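# Rest the block on supports above the blue disc

## Task

Arm feet in the scene frame (metres, with facing in degrees counter-clockwise from +x): arm1 at x=+0.62 y=+0.00 z=+0.72 facing +180; arm2 at x=-0.31 y=+0.54 z=+0.72 facing -60; arm3 at x=-0.31 y=-0.54 z=+0.72 facing +60. Place the block so it sits raised above the blue disc painted on the table, its centre over the disc. When finished, neither the block nor any of the three sticks may be in contact with the table, and every post must still be standing close to its starting spot. Use as many arms as you like. The arrangement must hold up by itself, not because a robot is supporting it; open the grippers and pull the arms away at the end.

## Robot and tools

Robots: three identical i2rt Big YAM arms named arm1, arm2 and arm3. Each has six revolute joints, a two-finger gripper and a wrist camera. With joints 1 and 6 at zero and the hand level and pointing ahead, the wrist camera rides on top of the hand looking toward the fingertips. Reach is roughly 1.0 m from the joint1 axis. Joints move at different speeds, so the hand can sweep a wide arc between postures. Two fixed room cameras also exist: cam_high and cam_low.

Frames: one shared scene frame, origin on the floor, +z up. The table top is near z=0.72. "hand" is the point halfway between the fingertips (URDF link pinch); its z axis runs along the fingers and the fingers close along its y axis. Hand poses are computed from each robot's true foot pose, which is never printed.

execute_actions(actions, cameras): actions is a list holding exactly one action or nothing. An action is an object keyed by robot name; each value has only "joints", an object of absolute joint targets by name (not offsets). All listed motions begin together and may finish at different moments. Names, units and ranges: joint1_rad -2.879 to 2.879 (rotates arm about its foot, positive counter-clockwise from above, 0 unfolds along the foot's facing); joint2_rad 0 to 3.141 (shoulder, 0 has upper arm pointing back and about level, increasing lifts it up then forward); joint3_rad 0 to 3.019 (elbow, 0 folded, increasing opens); joint4_rad -1.692 to 1.57 (hand pitch, positive tips fingers up); joint5_rad -1.57 to 1.57 (hand yaw, positive to the arm's right); joint6_rad -2.094 to 2.094 (hand roll, positive clockwise viewed from behind); gripper_m 0 to 0.093 metres between fingertips. Done tolerances: ±0.045, ±0.14, ±0.09, ±0.055, ±0.03, ±0.035 rad and ±0.003 m. Example: {"arm1": {"joints": {"gripper_m": 0.05}}, "arm2": {"joints": {"joint1_rad": 0.3}}}. Any unknown key or out-of-range number rejects the whole call and nothing moves. A joint or arm you omit may keep driving toward its earlier target. An action lasts at most 15 s. cameras takes a list from arm1_cam_wrist, arm2_cam_wrist, arm3_cam_wrist, cam_high, cam_low, all; omitted, null or ["all"] gives every camera, [] gives none. An empty actions list just reports state and images.

wait(seconds): 0 to 10 s, commands nothing, returns the same as an empty action. zoom_image(camera, region): region [x0, y0, x1, y1] in pixels of that camera's latest full image, top-left is (0,0), at most 504 by 504. read_manual(section): only licence texts, no motion. finished_scene(scene): pass the current scene number; irreversible, the arms first hold your last command, and the result reports success. Replying with no tool call ends everything.

Result lines: each robot's state includes joint_positions, joint torques (whole drive output per arm joint, noisy, with fixed offsets; nonzero in free air, so weak evidence of contact), joint_status and on_its_own, plus the images in the order named by the "pictures" line. joint_status per named joint: reached, "off_target" (stopped short, maybe still pushing), "contact_stop" or "time_out" (target dropped, holds where it stopped; a timed-out joint may keep a target at most 0.375, 0.375, 0.113, 0.225, 0.075, 0.3 rad from its position for joints 1 to 6 and keep pushing), "not_followed" (a self/inter-arm collision check withheld the arm's targets, typically with a "cause:" line; the gripper part still runs, and withheld targets may be retried on later actions). on_its_own lists what was not commanded this call; "held at" is the held target, not the position. To relieve a push, command the joint its reported position. Tiny target changes may not move a joint. A loaded joint can sag. If a call reports a stop, remaining motion and finish calls in that same reply are skipped.

Calibration: each camera has intrinsics K, distortion D, and T_world_to_cam (4x4, metres, scene frame to camera, OpenCV convention), all images 672x504. Room cameras may be off by up to about 2.3 degrees and 9 mm; wrist camera poses derive from joint readings and can be worse. Results list cameras whose numbers changed.

Cautions: the arms do not stop on contact and can push very hard; sustained pushing or holding heats motors. MOTOR HOT appears from 85 °C; at 100 °C the arm and its gripper go limp (OVER-TEMPERATURE FAULT, joints show "limit_stop_at_motor_heat"; resend targets afterwards). Grip force is about 50 to 62 N per pad, less on some grippers. Avoid hard contact between robots: no state line reports arm-to-arm touching, and the clearance check ignores fingers, gripper housings and wrist cameras and can react too late. Robots don't coordinate with one another. Avoid drops, slips, slams and knocking anything off the work area, which ends the scene. Loose objects may occasionally get a brief push. The simulation runs while you think, holding the last command. Shorter robot motion is better.

Each tool is called after ">>>" by a JSON object that holds its "fn" and its "kwargs", one argument or row to a line.

## Session

I'll start by looking at the current state of the scene.

>>> {"fn": "execute_actions", "kwargs": {
  "actions": []
}}

Scene clock: 0.00 s.
Joint torques (N m, as the arm reports them, + toward a larger angle): no reading
arm1.joint_positions: joint1_rad=+0.456 joint2_rad=+0.533 joint3_rad=+1.440 joint4_rad=-1.348 joint5_rad=-0.016 joint6_rad=+0.172 gripper_m=+0.095
arm1.joint_status: not commanded
arm1.hand: x=+0.4495 y=-0.0737 z=+1.3065 quat_wxyz=(+0.166, +0.837, +0.106, -0.510) (m; scene frame)
arm2.joint_positions: joint1_rad=+0.344 joint2_rad=+0.640 joint3_rad=+1.397 joint4_rad=-1.490 joint5_rad=+0.090 joint6_rad=+0.148 gripper_m=+0.095
arm2.joint_status: not commanded
arm2.hand: x=-0.1461 y=+0.3923 z=+1.2973 quat_wxyz=(-0.380, -0.380, -0.830, +0.151) (m; scene frame)
arm3.joint_positions: joint1_rad=-0.190 joint2_rad=+0.644 joint3_rad=+1.328 joint4_rad=-1.175 joint5_rad=+0.242 joint6_rad=+0.036 gripper_m=+0.095
arm3.joint_status: not commanded
arm3.hand: x=-0.0883 y=-0.3671 z=+1.2772 quat_wxyz=(-0.500, +0.269, -0.814, -0.119) (m; scene frame)
pictures: arm1_cam_wrist, arm2_cam_wrist, arm3_cam_wrist, cam_high, cam_low
Images, in order (width x height): arm1_cam_wrist 672x504, arm2_cam_wrist 672x504, arm3_cam_wrist 672x504, cam_high 672x504, cam_low 672x504.

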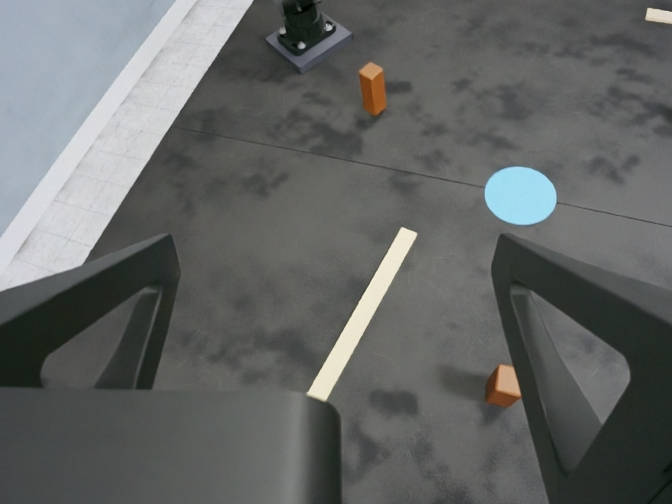

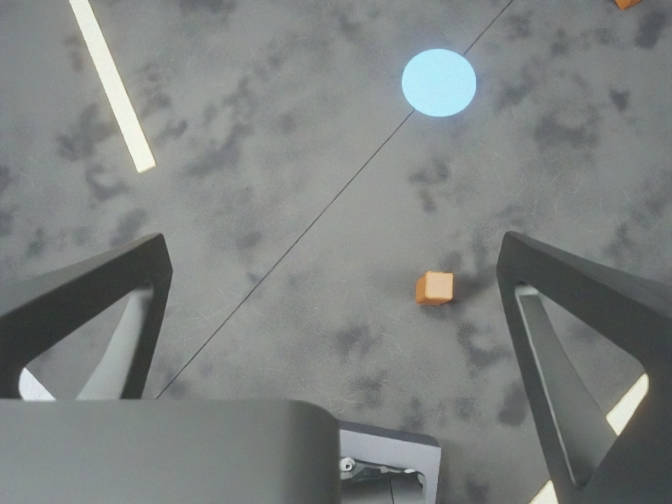

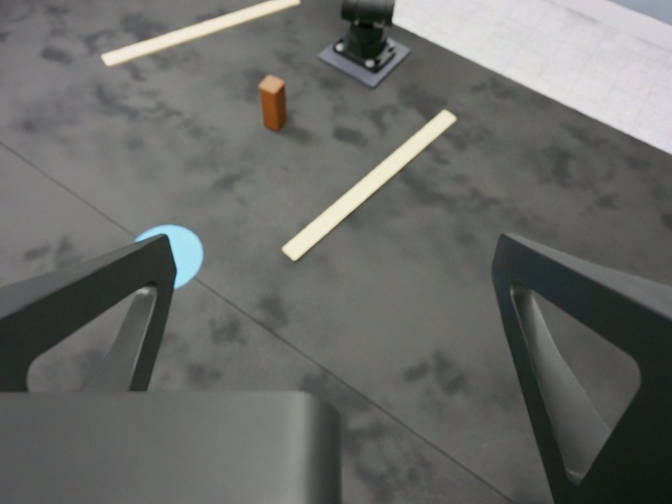

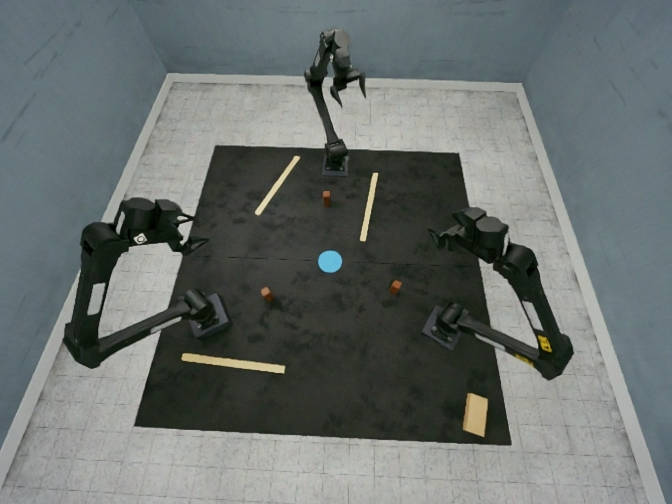

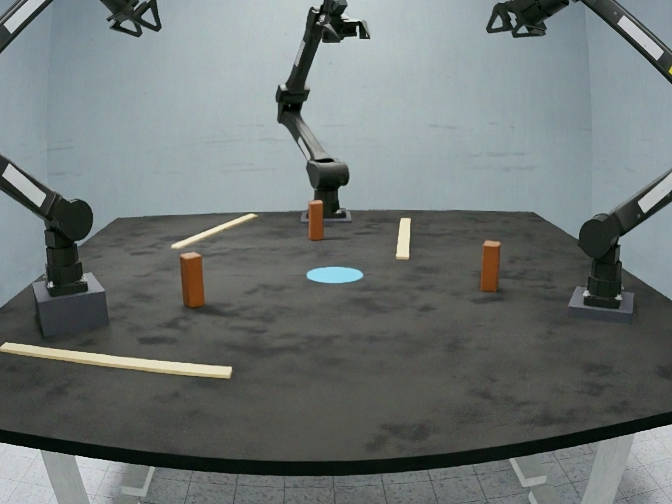

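>>> {"fn": "zoom_image", "kwargs": {
  "camera": "cam_high",
  "region": [170, 130, 500, 450]
}}

>>> {"fn": "zoom_image", "kwargs": {
  "camera": "cam_low",
  "region": [0, 180, 336, 400]
}}

>>> {"fn": "zoom_image", "kwargs": {
  "camera": "cam_low",
  "region": [280, 180, 672, 400]
}}

Region (170, 130, 500, 450) of cam_high's 672x504 image, scaled by 1.527, with more detail than that image has; it fills the top 489 rows of this view, and the rest is white.

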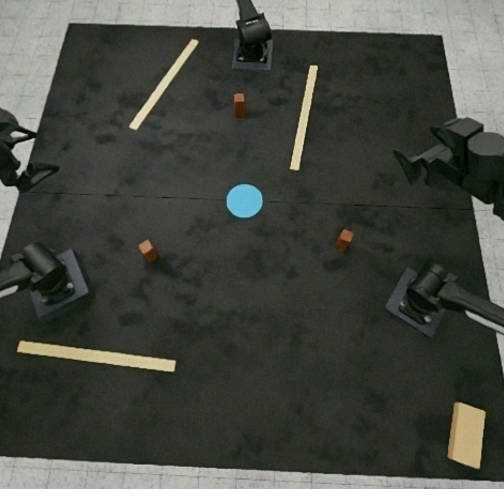

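Region (0, 180, 336, 400) of cam_low's 672x504 image, scaled by 1.500, with more detail than that image has; it fills the top 330 rows of this view, and the rest is white.

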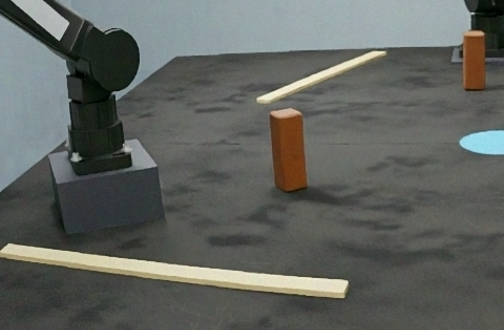

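Region (280, 180, 672, 400) of cam_low's 672x504 image, scaled by 1.286, with more detail than that image has; it fills the top 283 rows of this view, and the rest is white.

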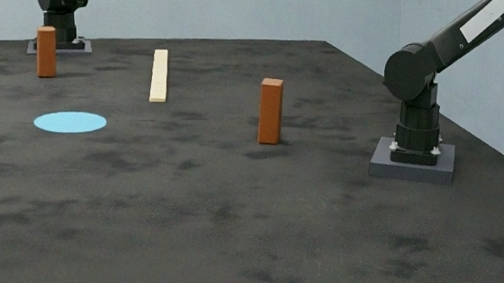

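>>> {"fn": "zoom_image", "kwargs": {
  "camera": "cam_high",
  "region": [240, 140, 400, 280]
}}

>>> {"fn": "zoom_image", "kwargs": {
  "camera": "cam_high",
  "region": [170, 270, 330, 390]
}}

>>> {"fn": "zoom_image", "kwargs": {
  "camera": "cam_high",
  "region": [370, 270, 530, 450]
}}

Region (240, 140, 400, 280) of cam_high's 672x504 image, scaled by 3.150, with more detail than that image has; it fills the top 441 rows of this view, and the rest is white.

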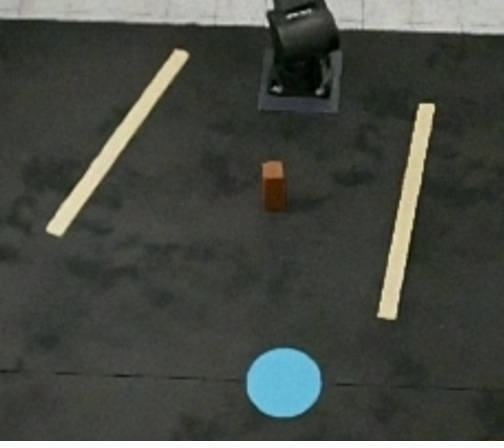

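Region (170, 270, 330, 390) of cam_high's 672x504 image, scaled by 3.150, with more detail than that image has; it fills the top 378 rows of this view, and the rest is white.

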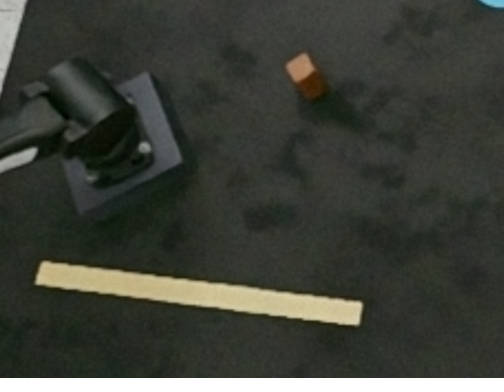

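Region (370, 270, 530, 450) of cam_high's 672x504 image, scaled by 2.800, with more detail than that image has.

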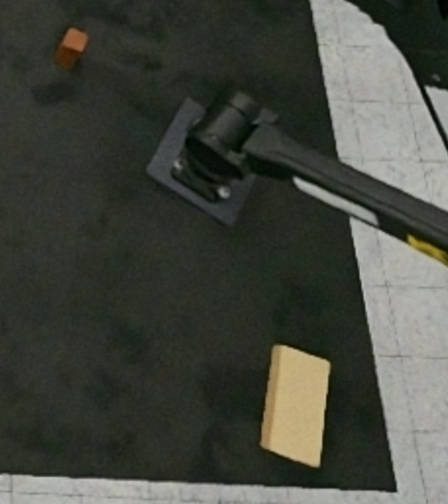

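>>> {"fn": "execute_actions", "kwargs": {
  "actions": [
    {"arm1": {"joints": {"joint1_rad": -1.277, "joint2_rad": 1.194, "joint3_rad": 0.76, "joint4_rad": -1.136, "joint5_rad": 0.0, "joint6_rad": -0.881}}, "arm2": {"joints": {"joint1_rad": -1.839, "joint2_rad": 0.952, "joint3_rad": 0.75, "joint4_rad": -1.048, "joint5_rad": 0.0, "joint6_rad": -1.212}}, "arm3": {"joints": {"joint1_rad": -0.4635, "joint2_rad": 1.75, "joint3_rad": 1.98, "joint4_rad": -1.39, "joint5_rad": 0.0, "joint6_rad": 0.73}}}
  ]
}}

Scene clock: 24.20 s.
Joint torques (N m, as the arm reports them, + toward a larger angle): arm1=[-0.35 -7.18  8.57  0.23 -0.06 -0.13] | arm2=[ 1.77 -5.45  9.44  1.03 -0.13 -0.12] | arm3=[ -0.83 -18.1   11.5    0.62  -0.04   0.14]
arm1.joint_positions: joint1_rad=-1.270 joint2_rad=+1.201 joint3_rad=+0.772 joint4_rad=-1.133 joint5_rad=-0.001 joint6_rad=-0.871 gripper_m=+0.095
arm1.joint_status: all done
arm1.hand: x=+0.5427 y=+0.2885 z=+0.8297 quat_wxyz=(+0.001, +0.976, -0.216, -0.002) (m; scene frame)
arm2.joint_positions: joint1_rad=-1.836 joint2_rad=+0.959 joint3_rad=+0.754 joint4_rad=-1.059 joint5_rad=+0.001 joint6_rad=-1.202 gripper_m=+0.095
arm2.joint_status: all done
arm2.hand: x=-0.6048 y=+0.4521 z=+0.9581 quat_wxyz=(+0.067, -0.727, -0.668, +0.142) (m; scene frame)
arm3.joint_positions: joint1_rad=-0.460 joint2_rad=+1.784 joint3_rad=+1.934 joint4_rad=-1.384 joint5_rad=+0.003 joint6_rad=+0.716 gripper_m=+0.095
arm3.joint_status: all done
arm3.hand: x=+0.2292 y=-0.2077 z=+1.0430 quat_wxyz=(-0.128, -0.081, -0.984, -0.096) (m; scene frame)
pictures: arm1_cam_wrist, arm2_cam_wrist, arm3_cam_wrist, cam_high, cam_low
camera_calibration (this result's frames):
arm1_cam_wrist: T_world_to_cam=[[0.430779, 0.902455, -0.00188716, -0.497242], [0.731448, -0.347924, 0.586458, -0.774995], [0.528595, -0.254014, -0.809978, 0.581123], [0, 0, 0, 1]] pos_world=[0.473891, 0.326713, 0.92426]
arm2_cam_wrist: T_world_to_cam=[[-0.952056, 0.100712, 0.288871, -0.896674], [0.229029, 0.860657, 0.454769, -0.679777], [-0.202819, 0.499125, -0.84246, 0.581735], [0, 0, 0, 1]] pos_world=[-0.580009, 0.385002, 1.05825]
arm3_cam_wrist: T_world_to_cam=[[-0.153571, -0.965872, -0.208583, 0.0567155], [-0.931976, 0.0714287, 0.355413, -0.139484], [-0.328385, 0.248976, -0.911139, 1.20228], [0, 0, 0, 1]] pos_world=[0.273526, -0.234597, 1.15685]
Images, in order (width x height): arm1_cam_wrist 672x504, arm2_cam_wrist 672x504, arm3_cam_wrist 672x504, cam_high 672x504, cam_low 672x504.

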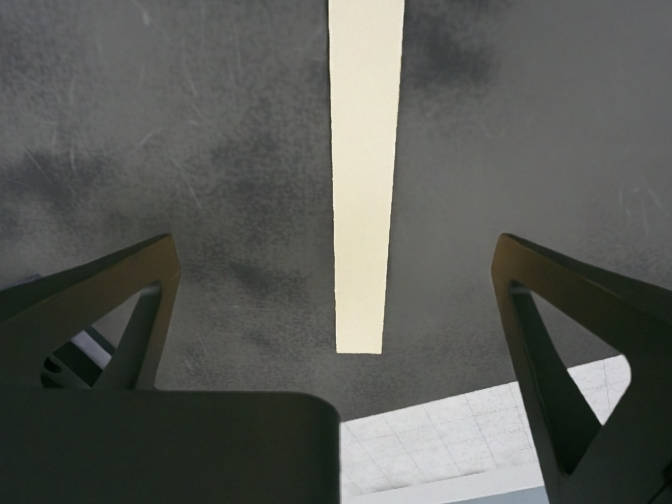

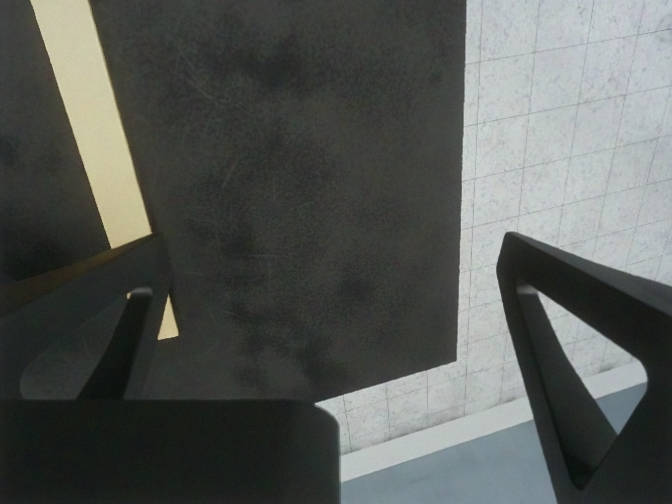

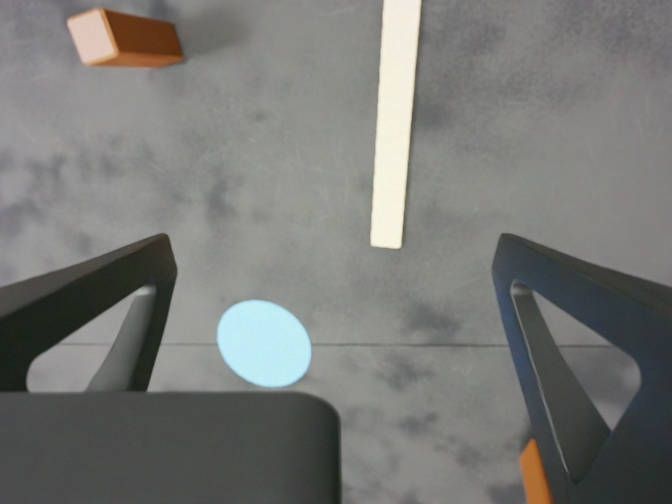

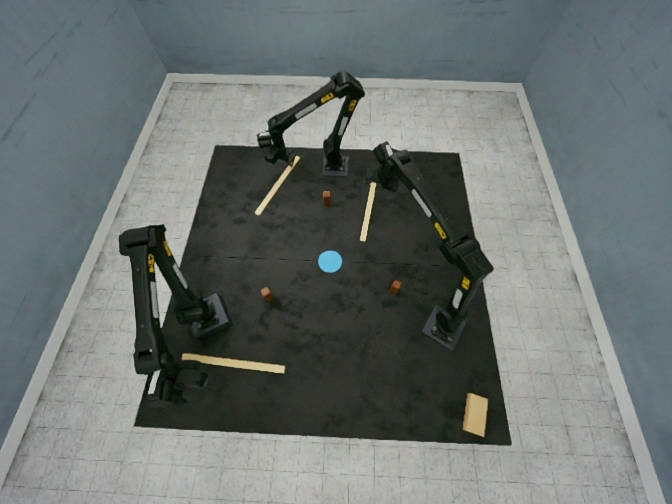

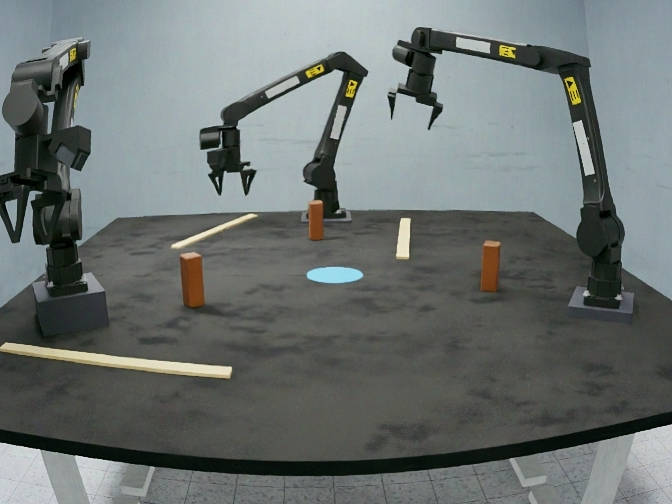

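>>> {"fn": "execute_actions", "kwargs": {
  "actions": [
    {"arm1": {"joints": {"joint1_rad": -1.304, "joint2_rad": 1.388, "joint3_rad": 0.658, "joint4_rad": -0.842, "joint6_rad": -0.908}}, "arm2": {"joints": {"joint2_rad": 0.99, "joint3_rad": 0.44, "joint4_rad": -1.015}}, "arm3": {"joints": {"joint1_rad": -0.482, "joint2_rad": 2.134, "joint3_rad": 2.065, "joint4_rad": -1.405}}}
  ]
}}

Scene clock: 30.10 s.
Joint torques (N m, as the arm reports them, + toward a larger angle): arm1=[-0.82 -8.32  7.47  0.86 -0.06 -0.12] | arm2=[ 1.56 -2.73  8.76  0.29 -0.12 -0.18] | arm3=[ -0.53 -22.89   9.57   0.17  -0.03   0.16]
arm1.joint_positions: joint1_rad=-1.292 joint2_rad=+1.394 joint3_rad=+0.662 joint4_rad=-0.856 joint5_rad=-0.001 joint6_rad=-0.898 gripper_m=+0.095
arm1.joint_status: all done
arm1.hand: x=+0.5479 y=+0.2934 z=+0.7404 quat_wxyz=(+0.012, +0.977, -0.214, +0.004) (m; scene frame)
arm2.joint_positions: joint1_rad=-1.836 joint2_rad=+0.987 joint3_rad=+0.432 joint4_rad=-1.022 joint5_rad=+0.001 joint6_rad=-1.204 gripper_m=+0.095
arm2.joint_status: all done
arm2.hand: x=-0.4950 y=+0.4835 z=+0.8264 quat_wxyz=(-0.002, -0.735, -0.678, +0.003) (m; scene frame)
arm3.joint_positions: joint1_rad=-0.477 joint2_rad=+2.174 joint3_rad=+2.039 joint4_rad=-1.401 joint5_rad=+0.003 joint6_rad=+0.716 gripper_m=+0.095
arm3.joint_status: all done
arm3.hand: x=+0.2765 y=-0.1908 z=+0.8377 quat_wxyz=(-0.007, -0.090, -0.996, -0.007) (m; scene frame)
pictures: arm1_cam_wrist, arm2_cam_wrist, arm3_cam_wrist, cam_high, cam_low
camera_calibration (this result's frames):
arm1_cam_wrist: T_world_to_cam=[[0.425974, 0.904471, -0.0218703, -0.487269], [0.729523, -0.329082, 0.599584, -0.738998], [0.535109, -0.271362, -0.800013, 0.501473], [0, 0, 0, 1]] pos_world=[0.478338, 0.333611, 0.83362]
arm2_cam_wrist: T_world_to_cam=[[-0.996449, 0.0841796, 0.0020254, -0.534145], [0.0700422, 0.815272, 0.574827, -0.827981], [0.0467374, 0.572927, -0.818272, 0.545275], [0, 0, 0, 1]] pos_world=[-0.49974, 0.40759, 0.923211]
arm3_cam_wrist: T_world_to_cam=[[-0.19724, -0.980308, -0.00959894, -0.11985], [-0.810574, 0.157566, 0.564041, -0.215566], [-0.551422, 0.119032, -0.825691, 0.991845], [0, 0, 0, 1]] pos_world=[0.348553, -0.201585, 0.939395]
Images, in order (width x height): arm1_cam_wrist 672x504, arm2_cam_wrist 672x504, arm3_cam_wrist 672x504, cam_high 672x504, cam_low 672x504.

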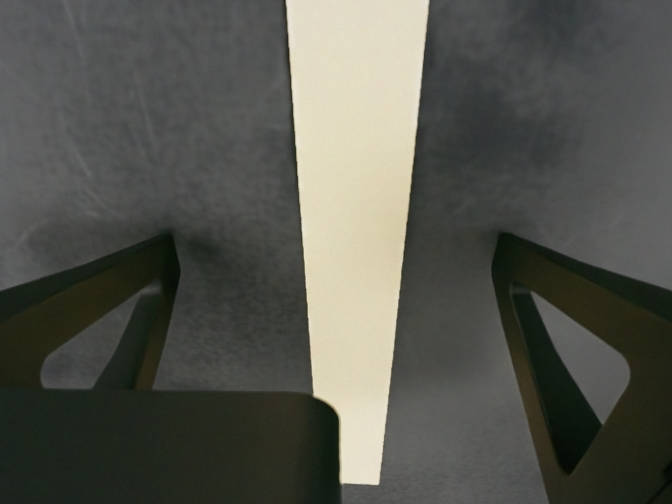

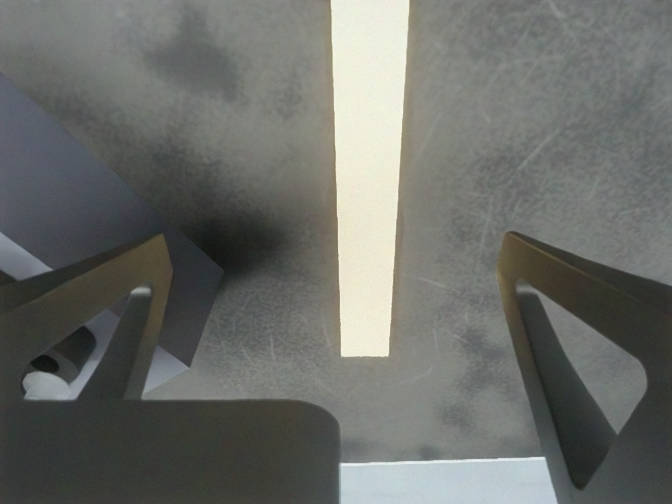

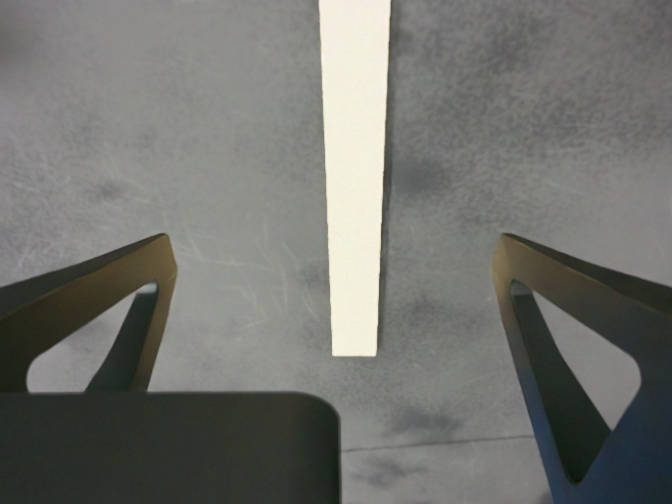

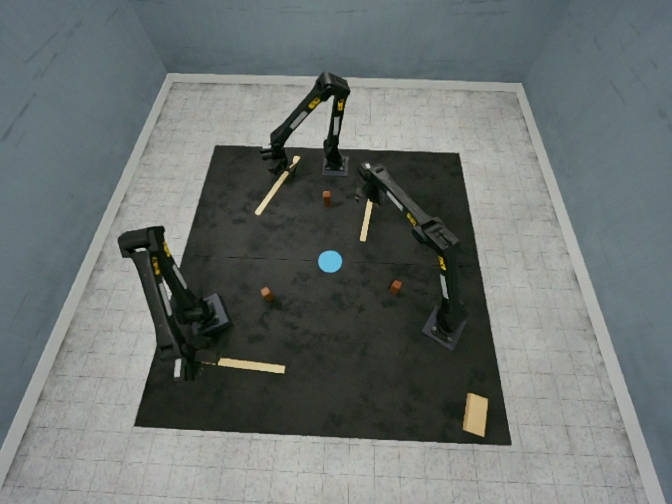

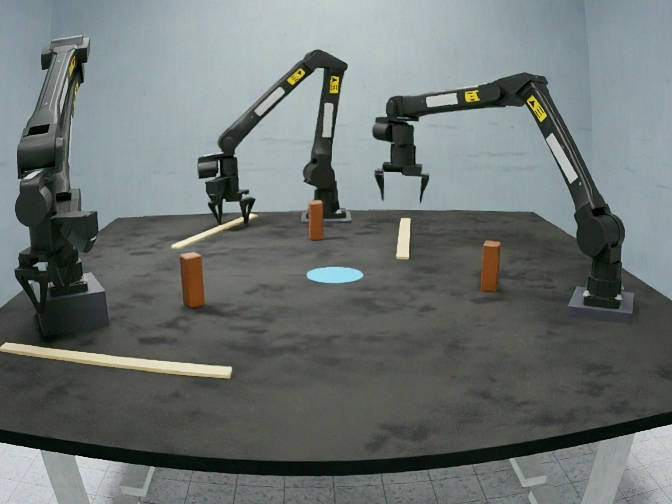

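>>> {"fn": "zoom_image", "kwargs": {
  "camera": "cam_low",
  "region": [160, 160, 300, 260]
}}

>>> {"fn": "zoom_image", "kwargs": {
  "camera": "cam_low",
  "region": [140, 240, 260, 390]
}}

Region (160, 160, 300, 260) of cam_low's 672x504 image, scaled by 3.600, with more detail than that image has; it fills the top 360 rows of this view, and the rest is white.

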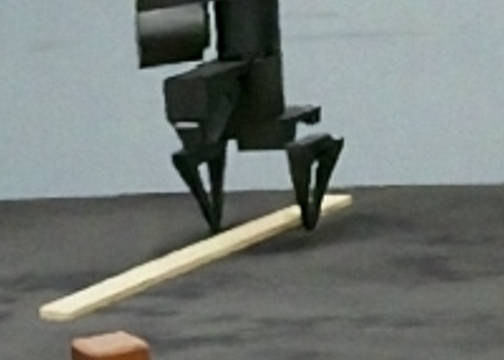

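Region (140, 240, 260, 390) of cam_low's 672x504 image, scaled by 3.360, with more detail than that image has; it fills the left 403 columns of this view, and the rest is white.

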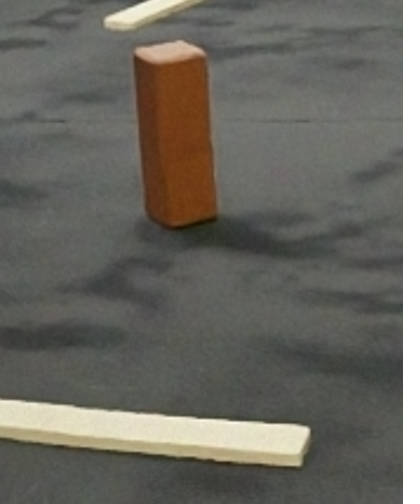

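>>> {"fn": "execute_actions", "kwargs": {
  "actions": [
    {"arm1": {"joints": {"joint1_rad": -1.313, "joint2_rad": 1.407, "joint3_rad": 0.649, "joint4_rad": -0.791, "joint6_rad": -0.917}}, "arm2": {"joints": {"joint1_rad": -1.817, "joint2_rad": 1.322, "joint3_rad": 0.355, "joint4_rad": -0.593, "joint6_rad": -1.185, "gripper_m": 0.075}}, "arm3": {"joints": {"joint1_rad": -0.486, "joint2_rad": 2.182, "joint3_rad": 1.885, "joint4_rad": -1.188}}}
  ]
}}

Scene clock: 34.93 s.
Joint torques (N m, as the arm reports them, + toward a larger angle): arm1=[-0.94 -7.09  6.67  0.98 -0.06 -0.12] | arm2=[ 2.8  -5.19  5.75  0.42 -0.15  0.05] | arm3=[ -1.03 -19.9    7.82   0.84  -0.03   0.15]
arm1.joint_positions: joint1_rad=-1.299 joint2_rad=+1.394 joint3_rad=+0.662 joint4_rad=-0.805 joint5_rad=-0.001 joint6_rad=-0.907 gripper_m=+0.095
arm1.joint_status: all done
arm1.hand: x=+0.5470 y=+0.3061 z=+0.7404 quat_wxyz=(-0.011, +0.977, -0.213, -0.007) (m; scene frame)
arm2.joint_positions: joint1_rad=-1.825 joint2_rad=+1.319 joint3_rad=+0.350 joint4_rad=-0.606 joint5_rad=+0.001 joint6_rad=-1.194 gripper_m=+0.075
arm2.joint_status: all done
arm2.hand: x=-0.5099 y=+0.4760 z=+0.7432 quat_wxyz=(-0.002, -0.735, -0.678, +0.004) (m; scene frame)
arm3.joint_positions: joint1_rad=-0.477 joint2_rad=+2.180 joint3_rad=+1.879 joint4_rad=-1.199 joint5_rad=+0.003 joint6_rad=+0.716 gripper_m=+0.095
arm3.joint_status: all done
arm3.hand: x=+0.2728 y=-0.1925 z=+0.7748 quat_wxyz=(-0.022, -0.090, -0.996, -0.018) (m; scene frame)
pictures: arm1_cam_wrist, arm2_cam_wrist, arm3_cam_wrist, cam_high, cam_low
camera_calibration (this result's frames):
arm1_cam_wrist: T_world_to_cam=[[0.424323, 0.905332, 0.0179914, -0.527252], [0.737199, -0.356922, 0.57371, -0.710661], [0.52582, -0.230176, -0.818861, 0.51183], [0, 0, 0, 1]] pos_world=[0.478494, 0.341498, 0.836317]
arm2_cam_wrist: T_world_to_cam=[[-0.996568, 0.0826765, 0.00419231, -0.549169], [0.070089, 0.815724, 0.574179, -0.772755], [0.0440514, 0.572502, -0.818719, 0.48134], [0, 0, 0, 1]] pos_world=[-0.514326, 0.40019, 0.840084]
arm3_cam_wrist: T_world_to_cam=[[-0.196772, -0.979864, -0.0338633, -0.104163], [-0.82777, 0.147521, 0.541327, -0.162432], [-0.525432, 0.134549, -0.84013, 0.945115], [0, 0, 0, 1]] pos_world=[0.34164, -0.205267, 0.878421]
Images, in order (width x height): arm1_cam_wrist 672x504, arm2_cam_wrist 672x504, arm3_cam_wrist 672x504, cam_high 672x504, cam_low 672x504.

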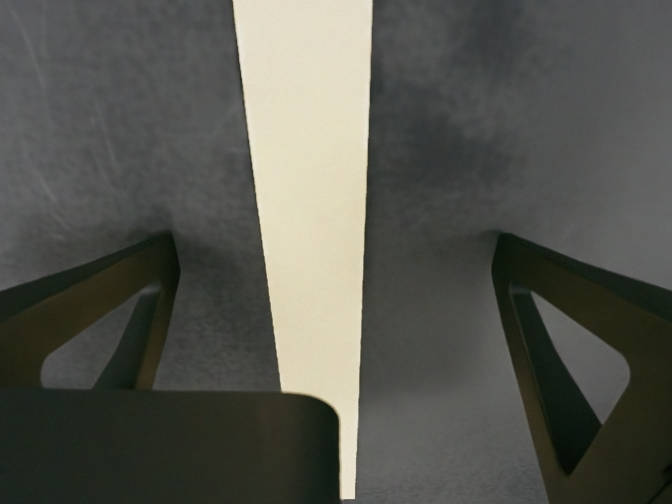

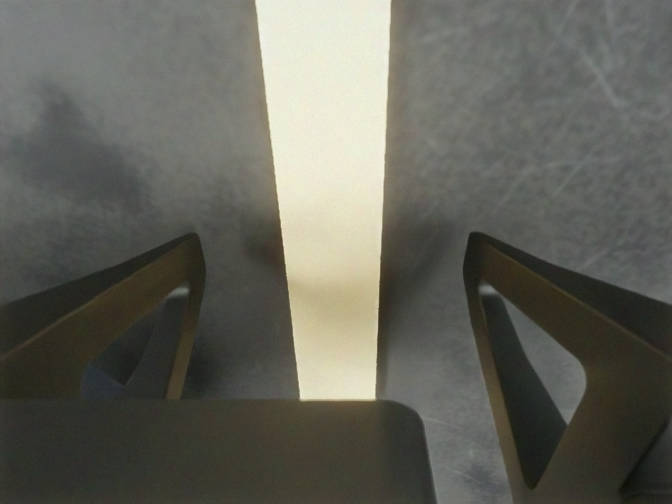

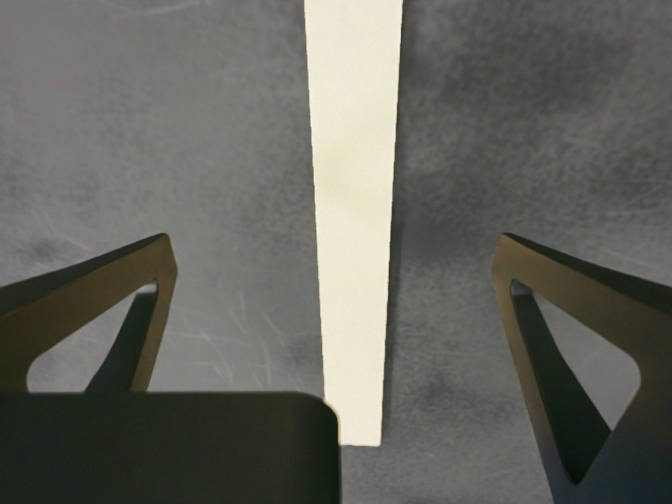

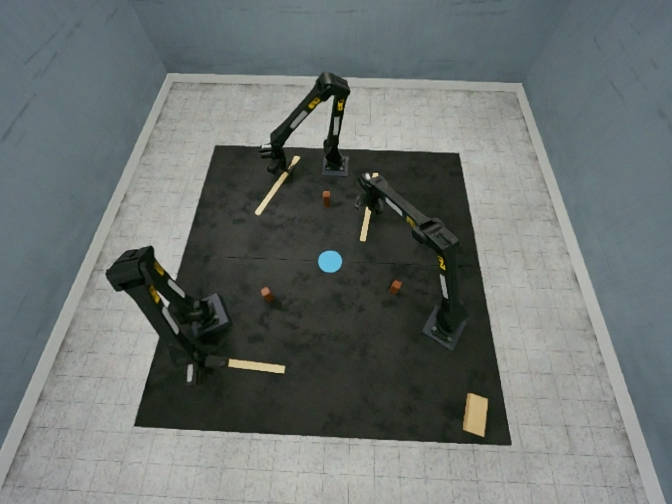

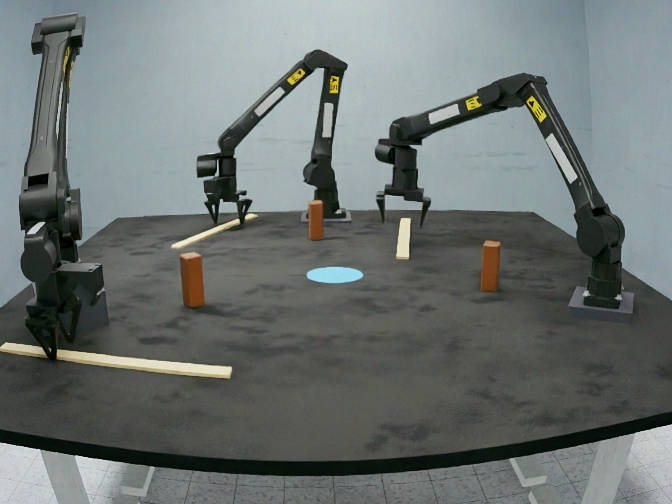

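>>> {"fn": "execute_actions", "kwargs": {
  "actions": [
    {"arm1": {"joints": {"joint2_rad": 1.437}}, "arm2": {"joints": {"joint2_rad": 1.386, "joint3_rad": 0.333, "joint4_rad": -0.518}}, "arm3": {"joints": {"joint1_rad": -0.497, "joint2_rad": 2.23}}}
  ]
}}

Scene clock: 37.17 s.
Joint torques (N m, as the arm reports them, + toward a larger angle): arm1=[-0.96 -5.98  6.59  0.82 -0.09 -0.11] | arm2=[ 2.73 -4.05  4.5   0.62 -0.19  0.02] | arm3=[ -1.19 -18.77   7.68   0.85  -0.03   0.15]
arm1.joint_positions: joint1_rad=-1.299 joint2_rad=+1.406 joint3_rad=+0.662 joint4_rad=-0.802 joint5_rad=+0.000 joint6_rad=-0.908 gripper_m=+0.095
arm1.joint_status: all done
arm1.hand: x=+0.5473 y=+0.3055 z=+0.7368 quat_wxyz=(-0.007, +0.977, -0.212, -0.005) (m; scene frame)
arm2.joint_positions: joint1_rad=-1.824 joint2_rad=+1.366 joint3_rad=+0.339 joint4_rad=-0.533 joint5_rad=+0.002 joint6_rad=-1.192 gripper_m=+0.075
arm2.joint_status: all done
arm2.hand: x=-0.5132 y=+0.4750 z=+0.7323 quat_wxyz=(+0.002, -0.735, -0.678, +0.010) (m; scene frame)
arm3.joint_positions: joint1_rad=-0.492 joint2_rad=+2.215 joint3_rad=+1.879 joint4_rad=-1.198 joint5_rad=+0.003 joint6_rad=+0.716 gripper_m=+0.095
arm3.joint_status: all done
arm3.hand: x=+0.2746 y=-0.2029 z=+0.7521 quat_wxyz=(-0.008, -0.098, -0.995, -0.007) (m; scene frame)
pictures: arm1_cam_wrist, arm2_cam_wrist, arm3_cam_wrist, cam_high, cam_low
camera_calibration (this result's frames):
arm1_cam_wrist: T_world_to_cam=[[0.423241, 0.905946, 0.0113252, -0.521422], [0.735935, -0.351053, 0.578931, -0.713941], [0.528456, -0.236693, -0.815298, 0.506475], [0, 0, 0, 1]] pos_world=[0.478452, 0.341629, 0.832155]
arm2_cam_wrist: T_world_to_cam=[[-0.996313, 0.0835964, 0.0192705, -0.563722], [0.0796229, 0.817454, 0.570465, -0.758617], [0.0319361, 0.569896, -0.821096, 0.469836], [0, 0, 0, 1]] pos_world=[-0.516246, 0.399502, 0.829408]
arm3_cam_wrist: T_world_to_cam=[[-0.211794, -0.977256, -0.0106527, -0.127574], [-0.809092, 0.169214, 0.562794, -0.163996], [-0.548191, 0.127815, -0.826529, 0.923084], [0, 0, 0, 1]] pos_world=[0.346319, -0.214906, 0.853892]
Images, in order (width x height): arm1_cam_wrist 672x504, arm2_cam_wrist 672x504, arm3_cam_wrist 672x504, cam_high 672x504, cam_low 672x504.

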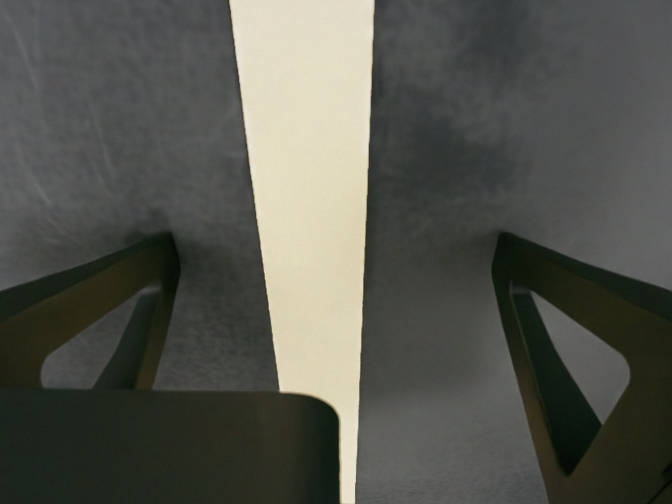

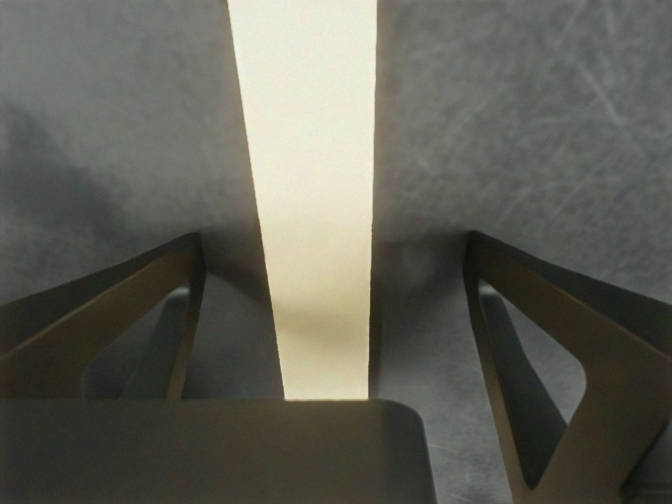

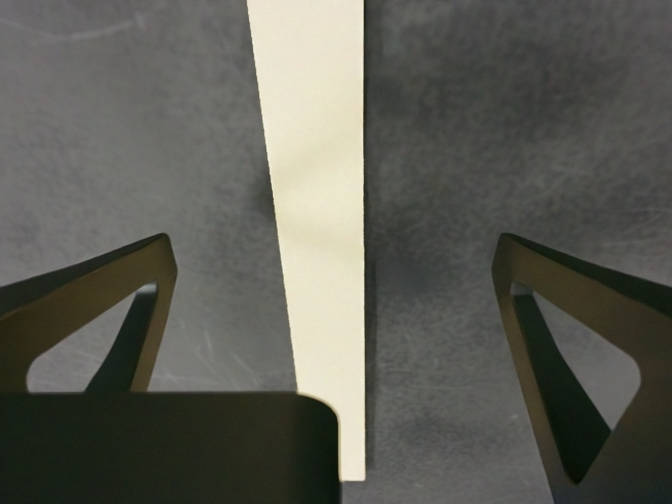

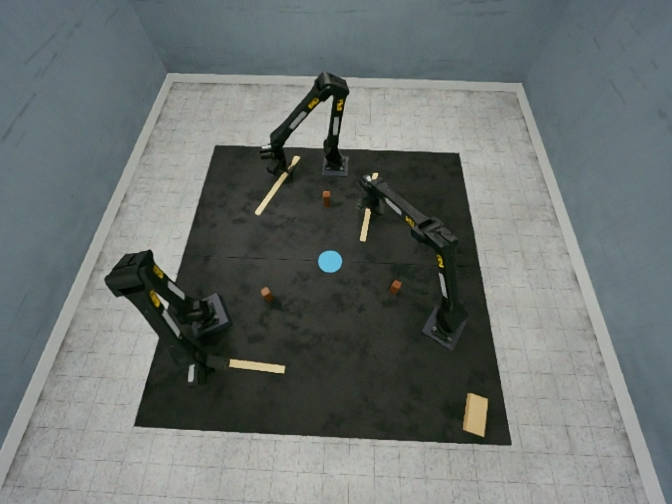

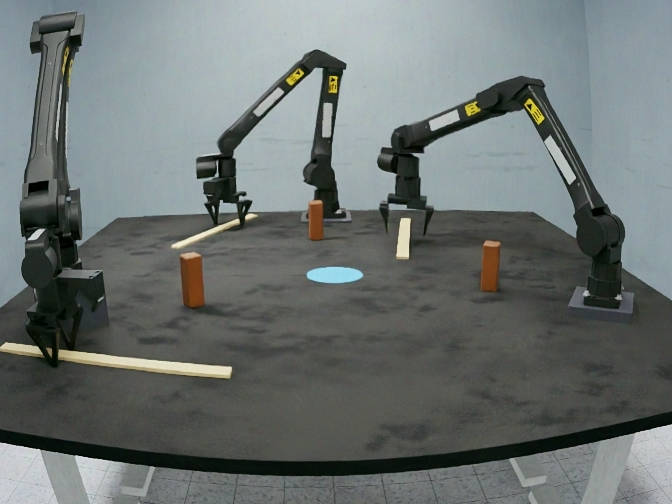

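>>> {"fn": "execute_actions", "kwargs": {
  "actions": [
    {"arm1": {"joints": {"gripper_m": 0.0}}, "arm2": {"joints": {"gripper_m": 0.0}}, "arm3": {"joints": {"joint2_rad": 2.262, "joint6_rad": 0.69}}}
  ]
}}

Scene clock: 38.37 s.
Joint torques (N m, as the arm reports them, + toward a larger angle): arm1=[-0.97 -6.09  6.55  0.69 -0.11 -0.1 ] | arm2=[ 2.99 -4.02  4.31  0.23 -0.21 -0.03] | arm3=[ -0.72 -18.88   7.48   0.69  -0.03  -0.18]
arm1.joint_positions: joint1_rad=-1.299 joint2_rad=+1.408 joint3_rad=+0.662 joint4_rad=-0.798 joint5_rad=+0.000 joint6_rad=-0.909 gripper_m=+0.028
arm1.joint_status: gripper_m off_target (ended at +0.028, target +0.000)
arm1.hand: x=+0.5473 y=+0.3061 z=+0.7364 quat_wxyz=(-0.008, +0.977, -0.212, -0.005) (m; scene frame)
arm2.joint_positions: joint1_rad=-1.824 joint2_rad=+1.369 joint3_rad=+0.339 joint4_rad=-0.524 joint5_rad=+0.002 joint6_rad=-1.190 gripper_m=+0.028
arm2.joint_status: gripper_m off_target (ended at +0.028, target +0.000)
arm2.hand: x=-0.5147 y=+0.4745 z=+0.7317 quat_wxyz=(+0.004, -0.736, -0.677, +0.013) (m; scene frame)
arm3.joint_positions: joint1_rad=-0.492 joint2_rad=+2.245 joint3_rad=+1.879 joint4_rad=-1.198 joint5_rad=+0.003 joint6_rad=+0.704 gripper_m=+0.095
arm3.joint_status: all done
arm3.hand: x=+0.2711 y=-0.2048 z=+0.7324 quat_wxyz=(+0.005, -0.092, -0.996, +0.001) (m; scene frame)
pictures: arm1_cam_wrist, arm2_cam_wrist, arm3_cam_wrist, cam_high, cam_low
camera_calibration (this result's frames):
arm1_cam_wrist: T_world_to_cam=[[0.422561, 0.90624, 0.013071, -0.523049], [0.736229, -0.351628, 0.578208, -0.712924], [0.528592, -0.234705, -0.815785, 0.505946], [0, 0, 0, 1]] pos_world=[0.478456, 0.342073, 0.831798]
arm2_cam_wrist: T_world_to_cam=[[-0.995968, 0.0863303, 0.024399, -0.570031], [0.0848634, 0.818428, 0.568308, -0.753943], [0.0290934, 0.568087, -0.822454, 0.470134], [0, 0, 0, 1]] pos_world=[-0.517428, 0.399182, 0.829044]
arm3_cam_wrist: T_world_to_cam=[[-0.19969, -0.979811, 0.0096795, -0.14904], [-0.796071, 0.167987, 0.581423, -0.1728], [-0.57131, 0.108399, -0.813544, 0.897865], [0, 0, 0, 1]] pos_world=[0.345637, -0.21433, 0.832365]
Images, in order (width x height): arm1_cam_wrist 672x504, arm2_cam_wrist 672x504, arm3_cam_wrist 672x504, cam_high 672x504, cam_low 672x504.

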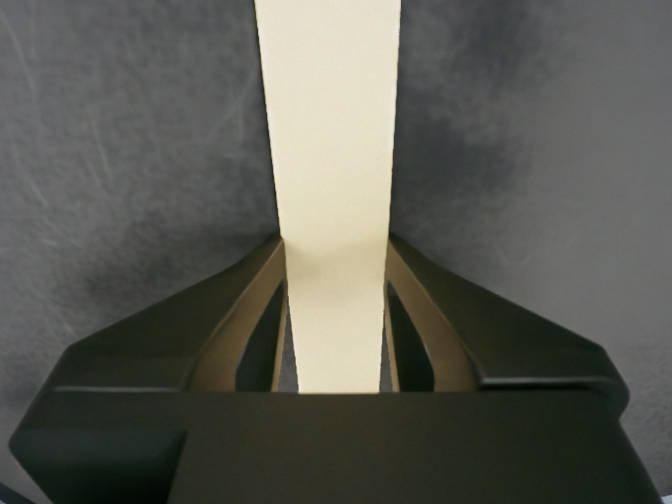

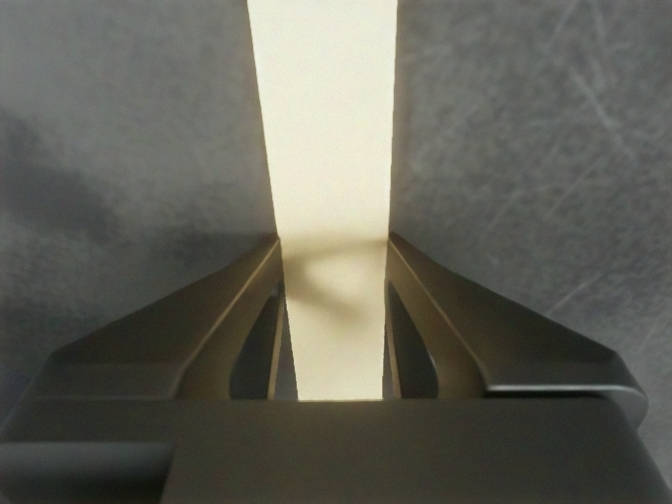

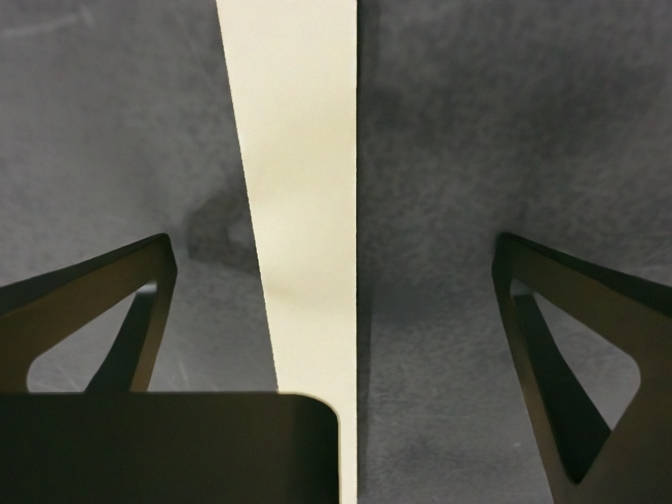

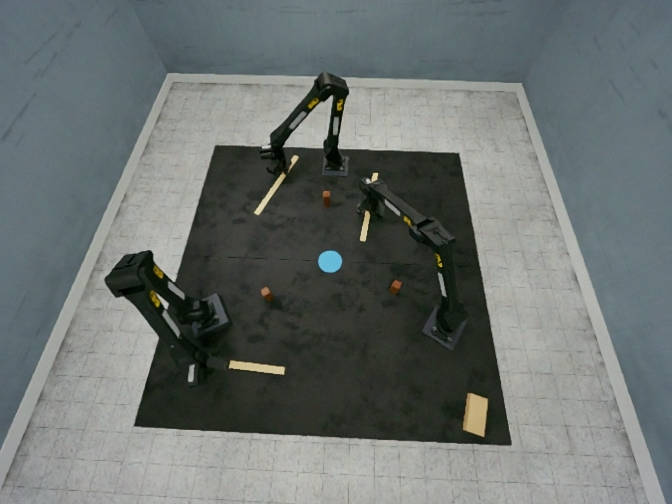

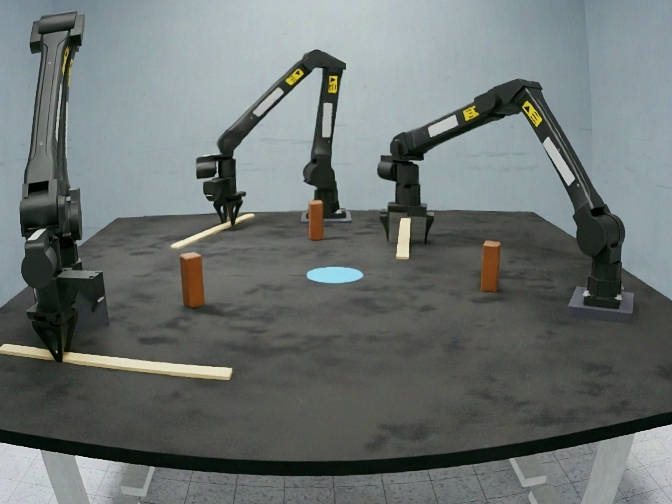

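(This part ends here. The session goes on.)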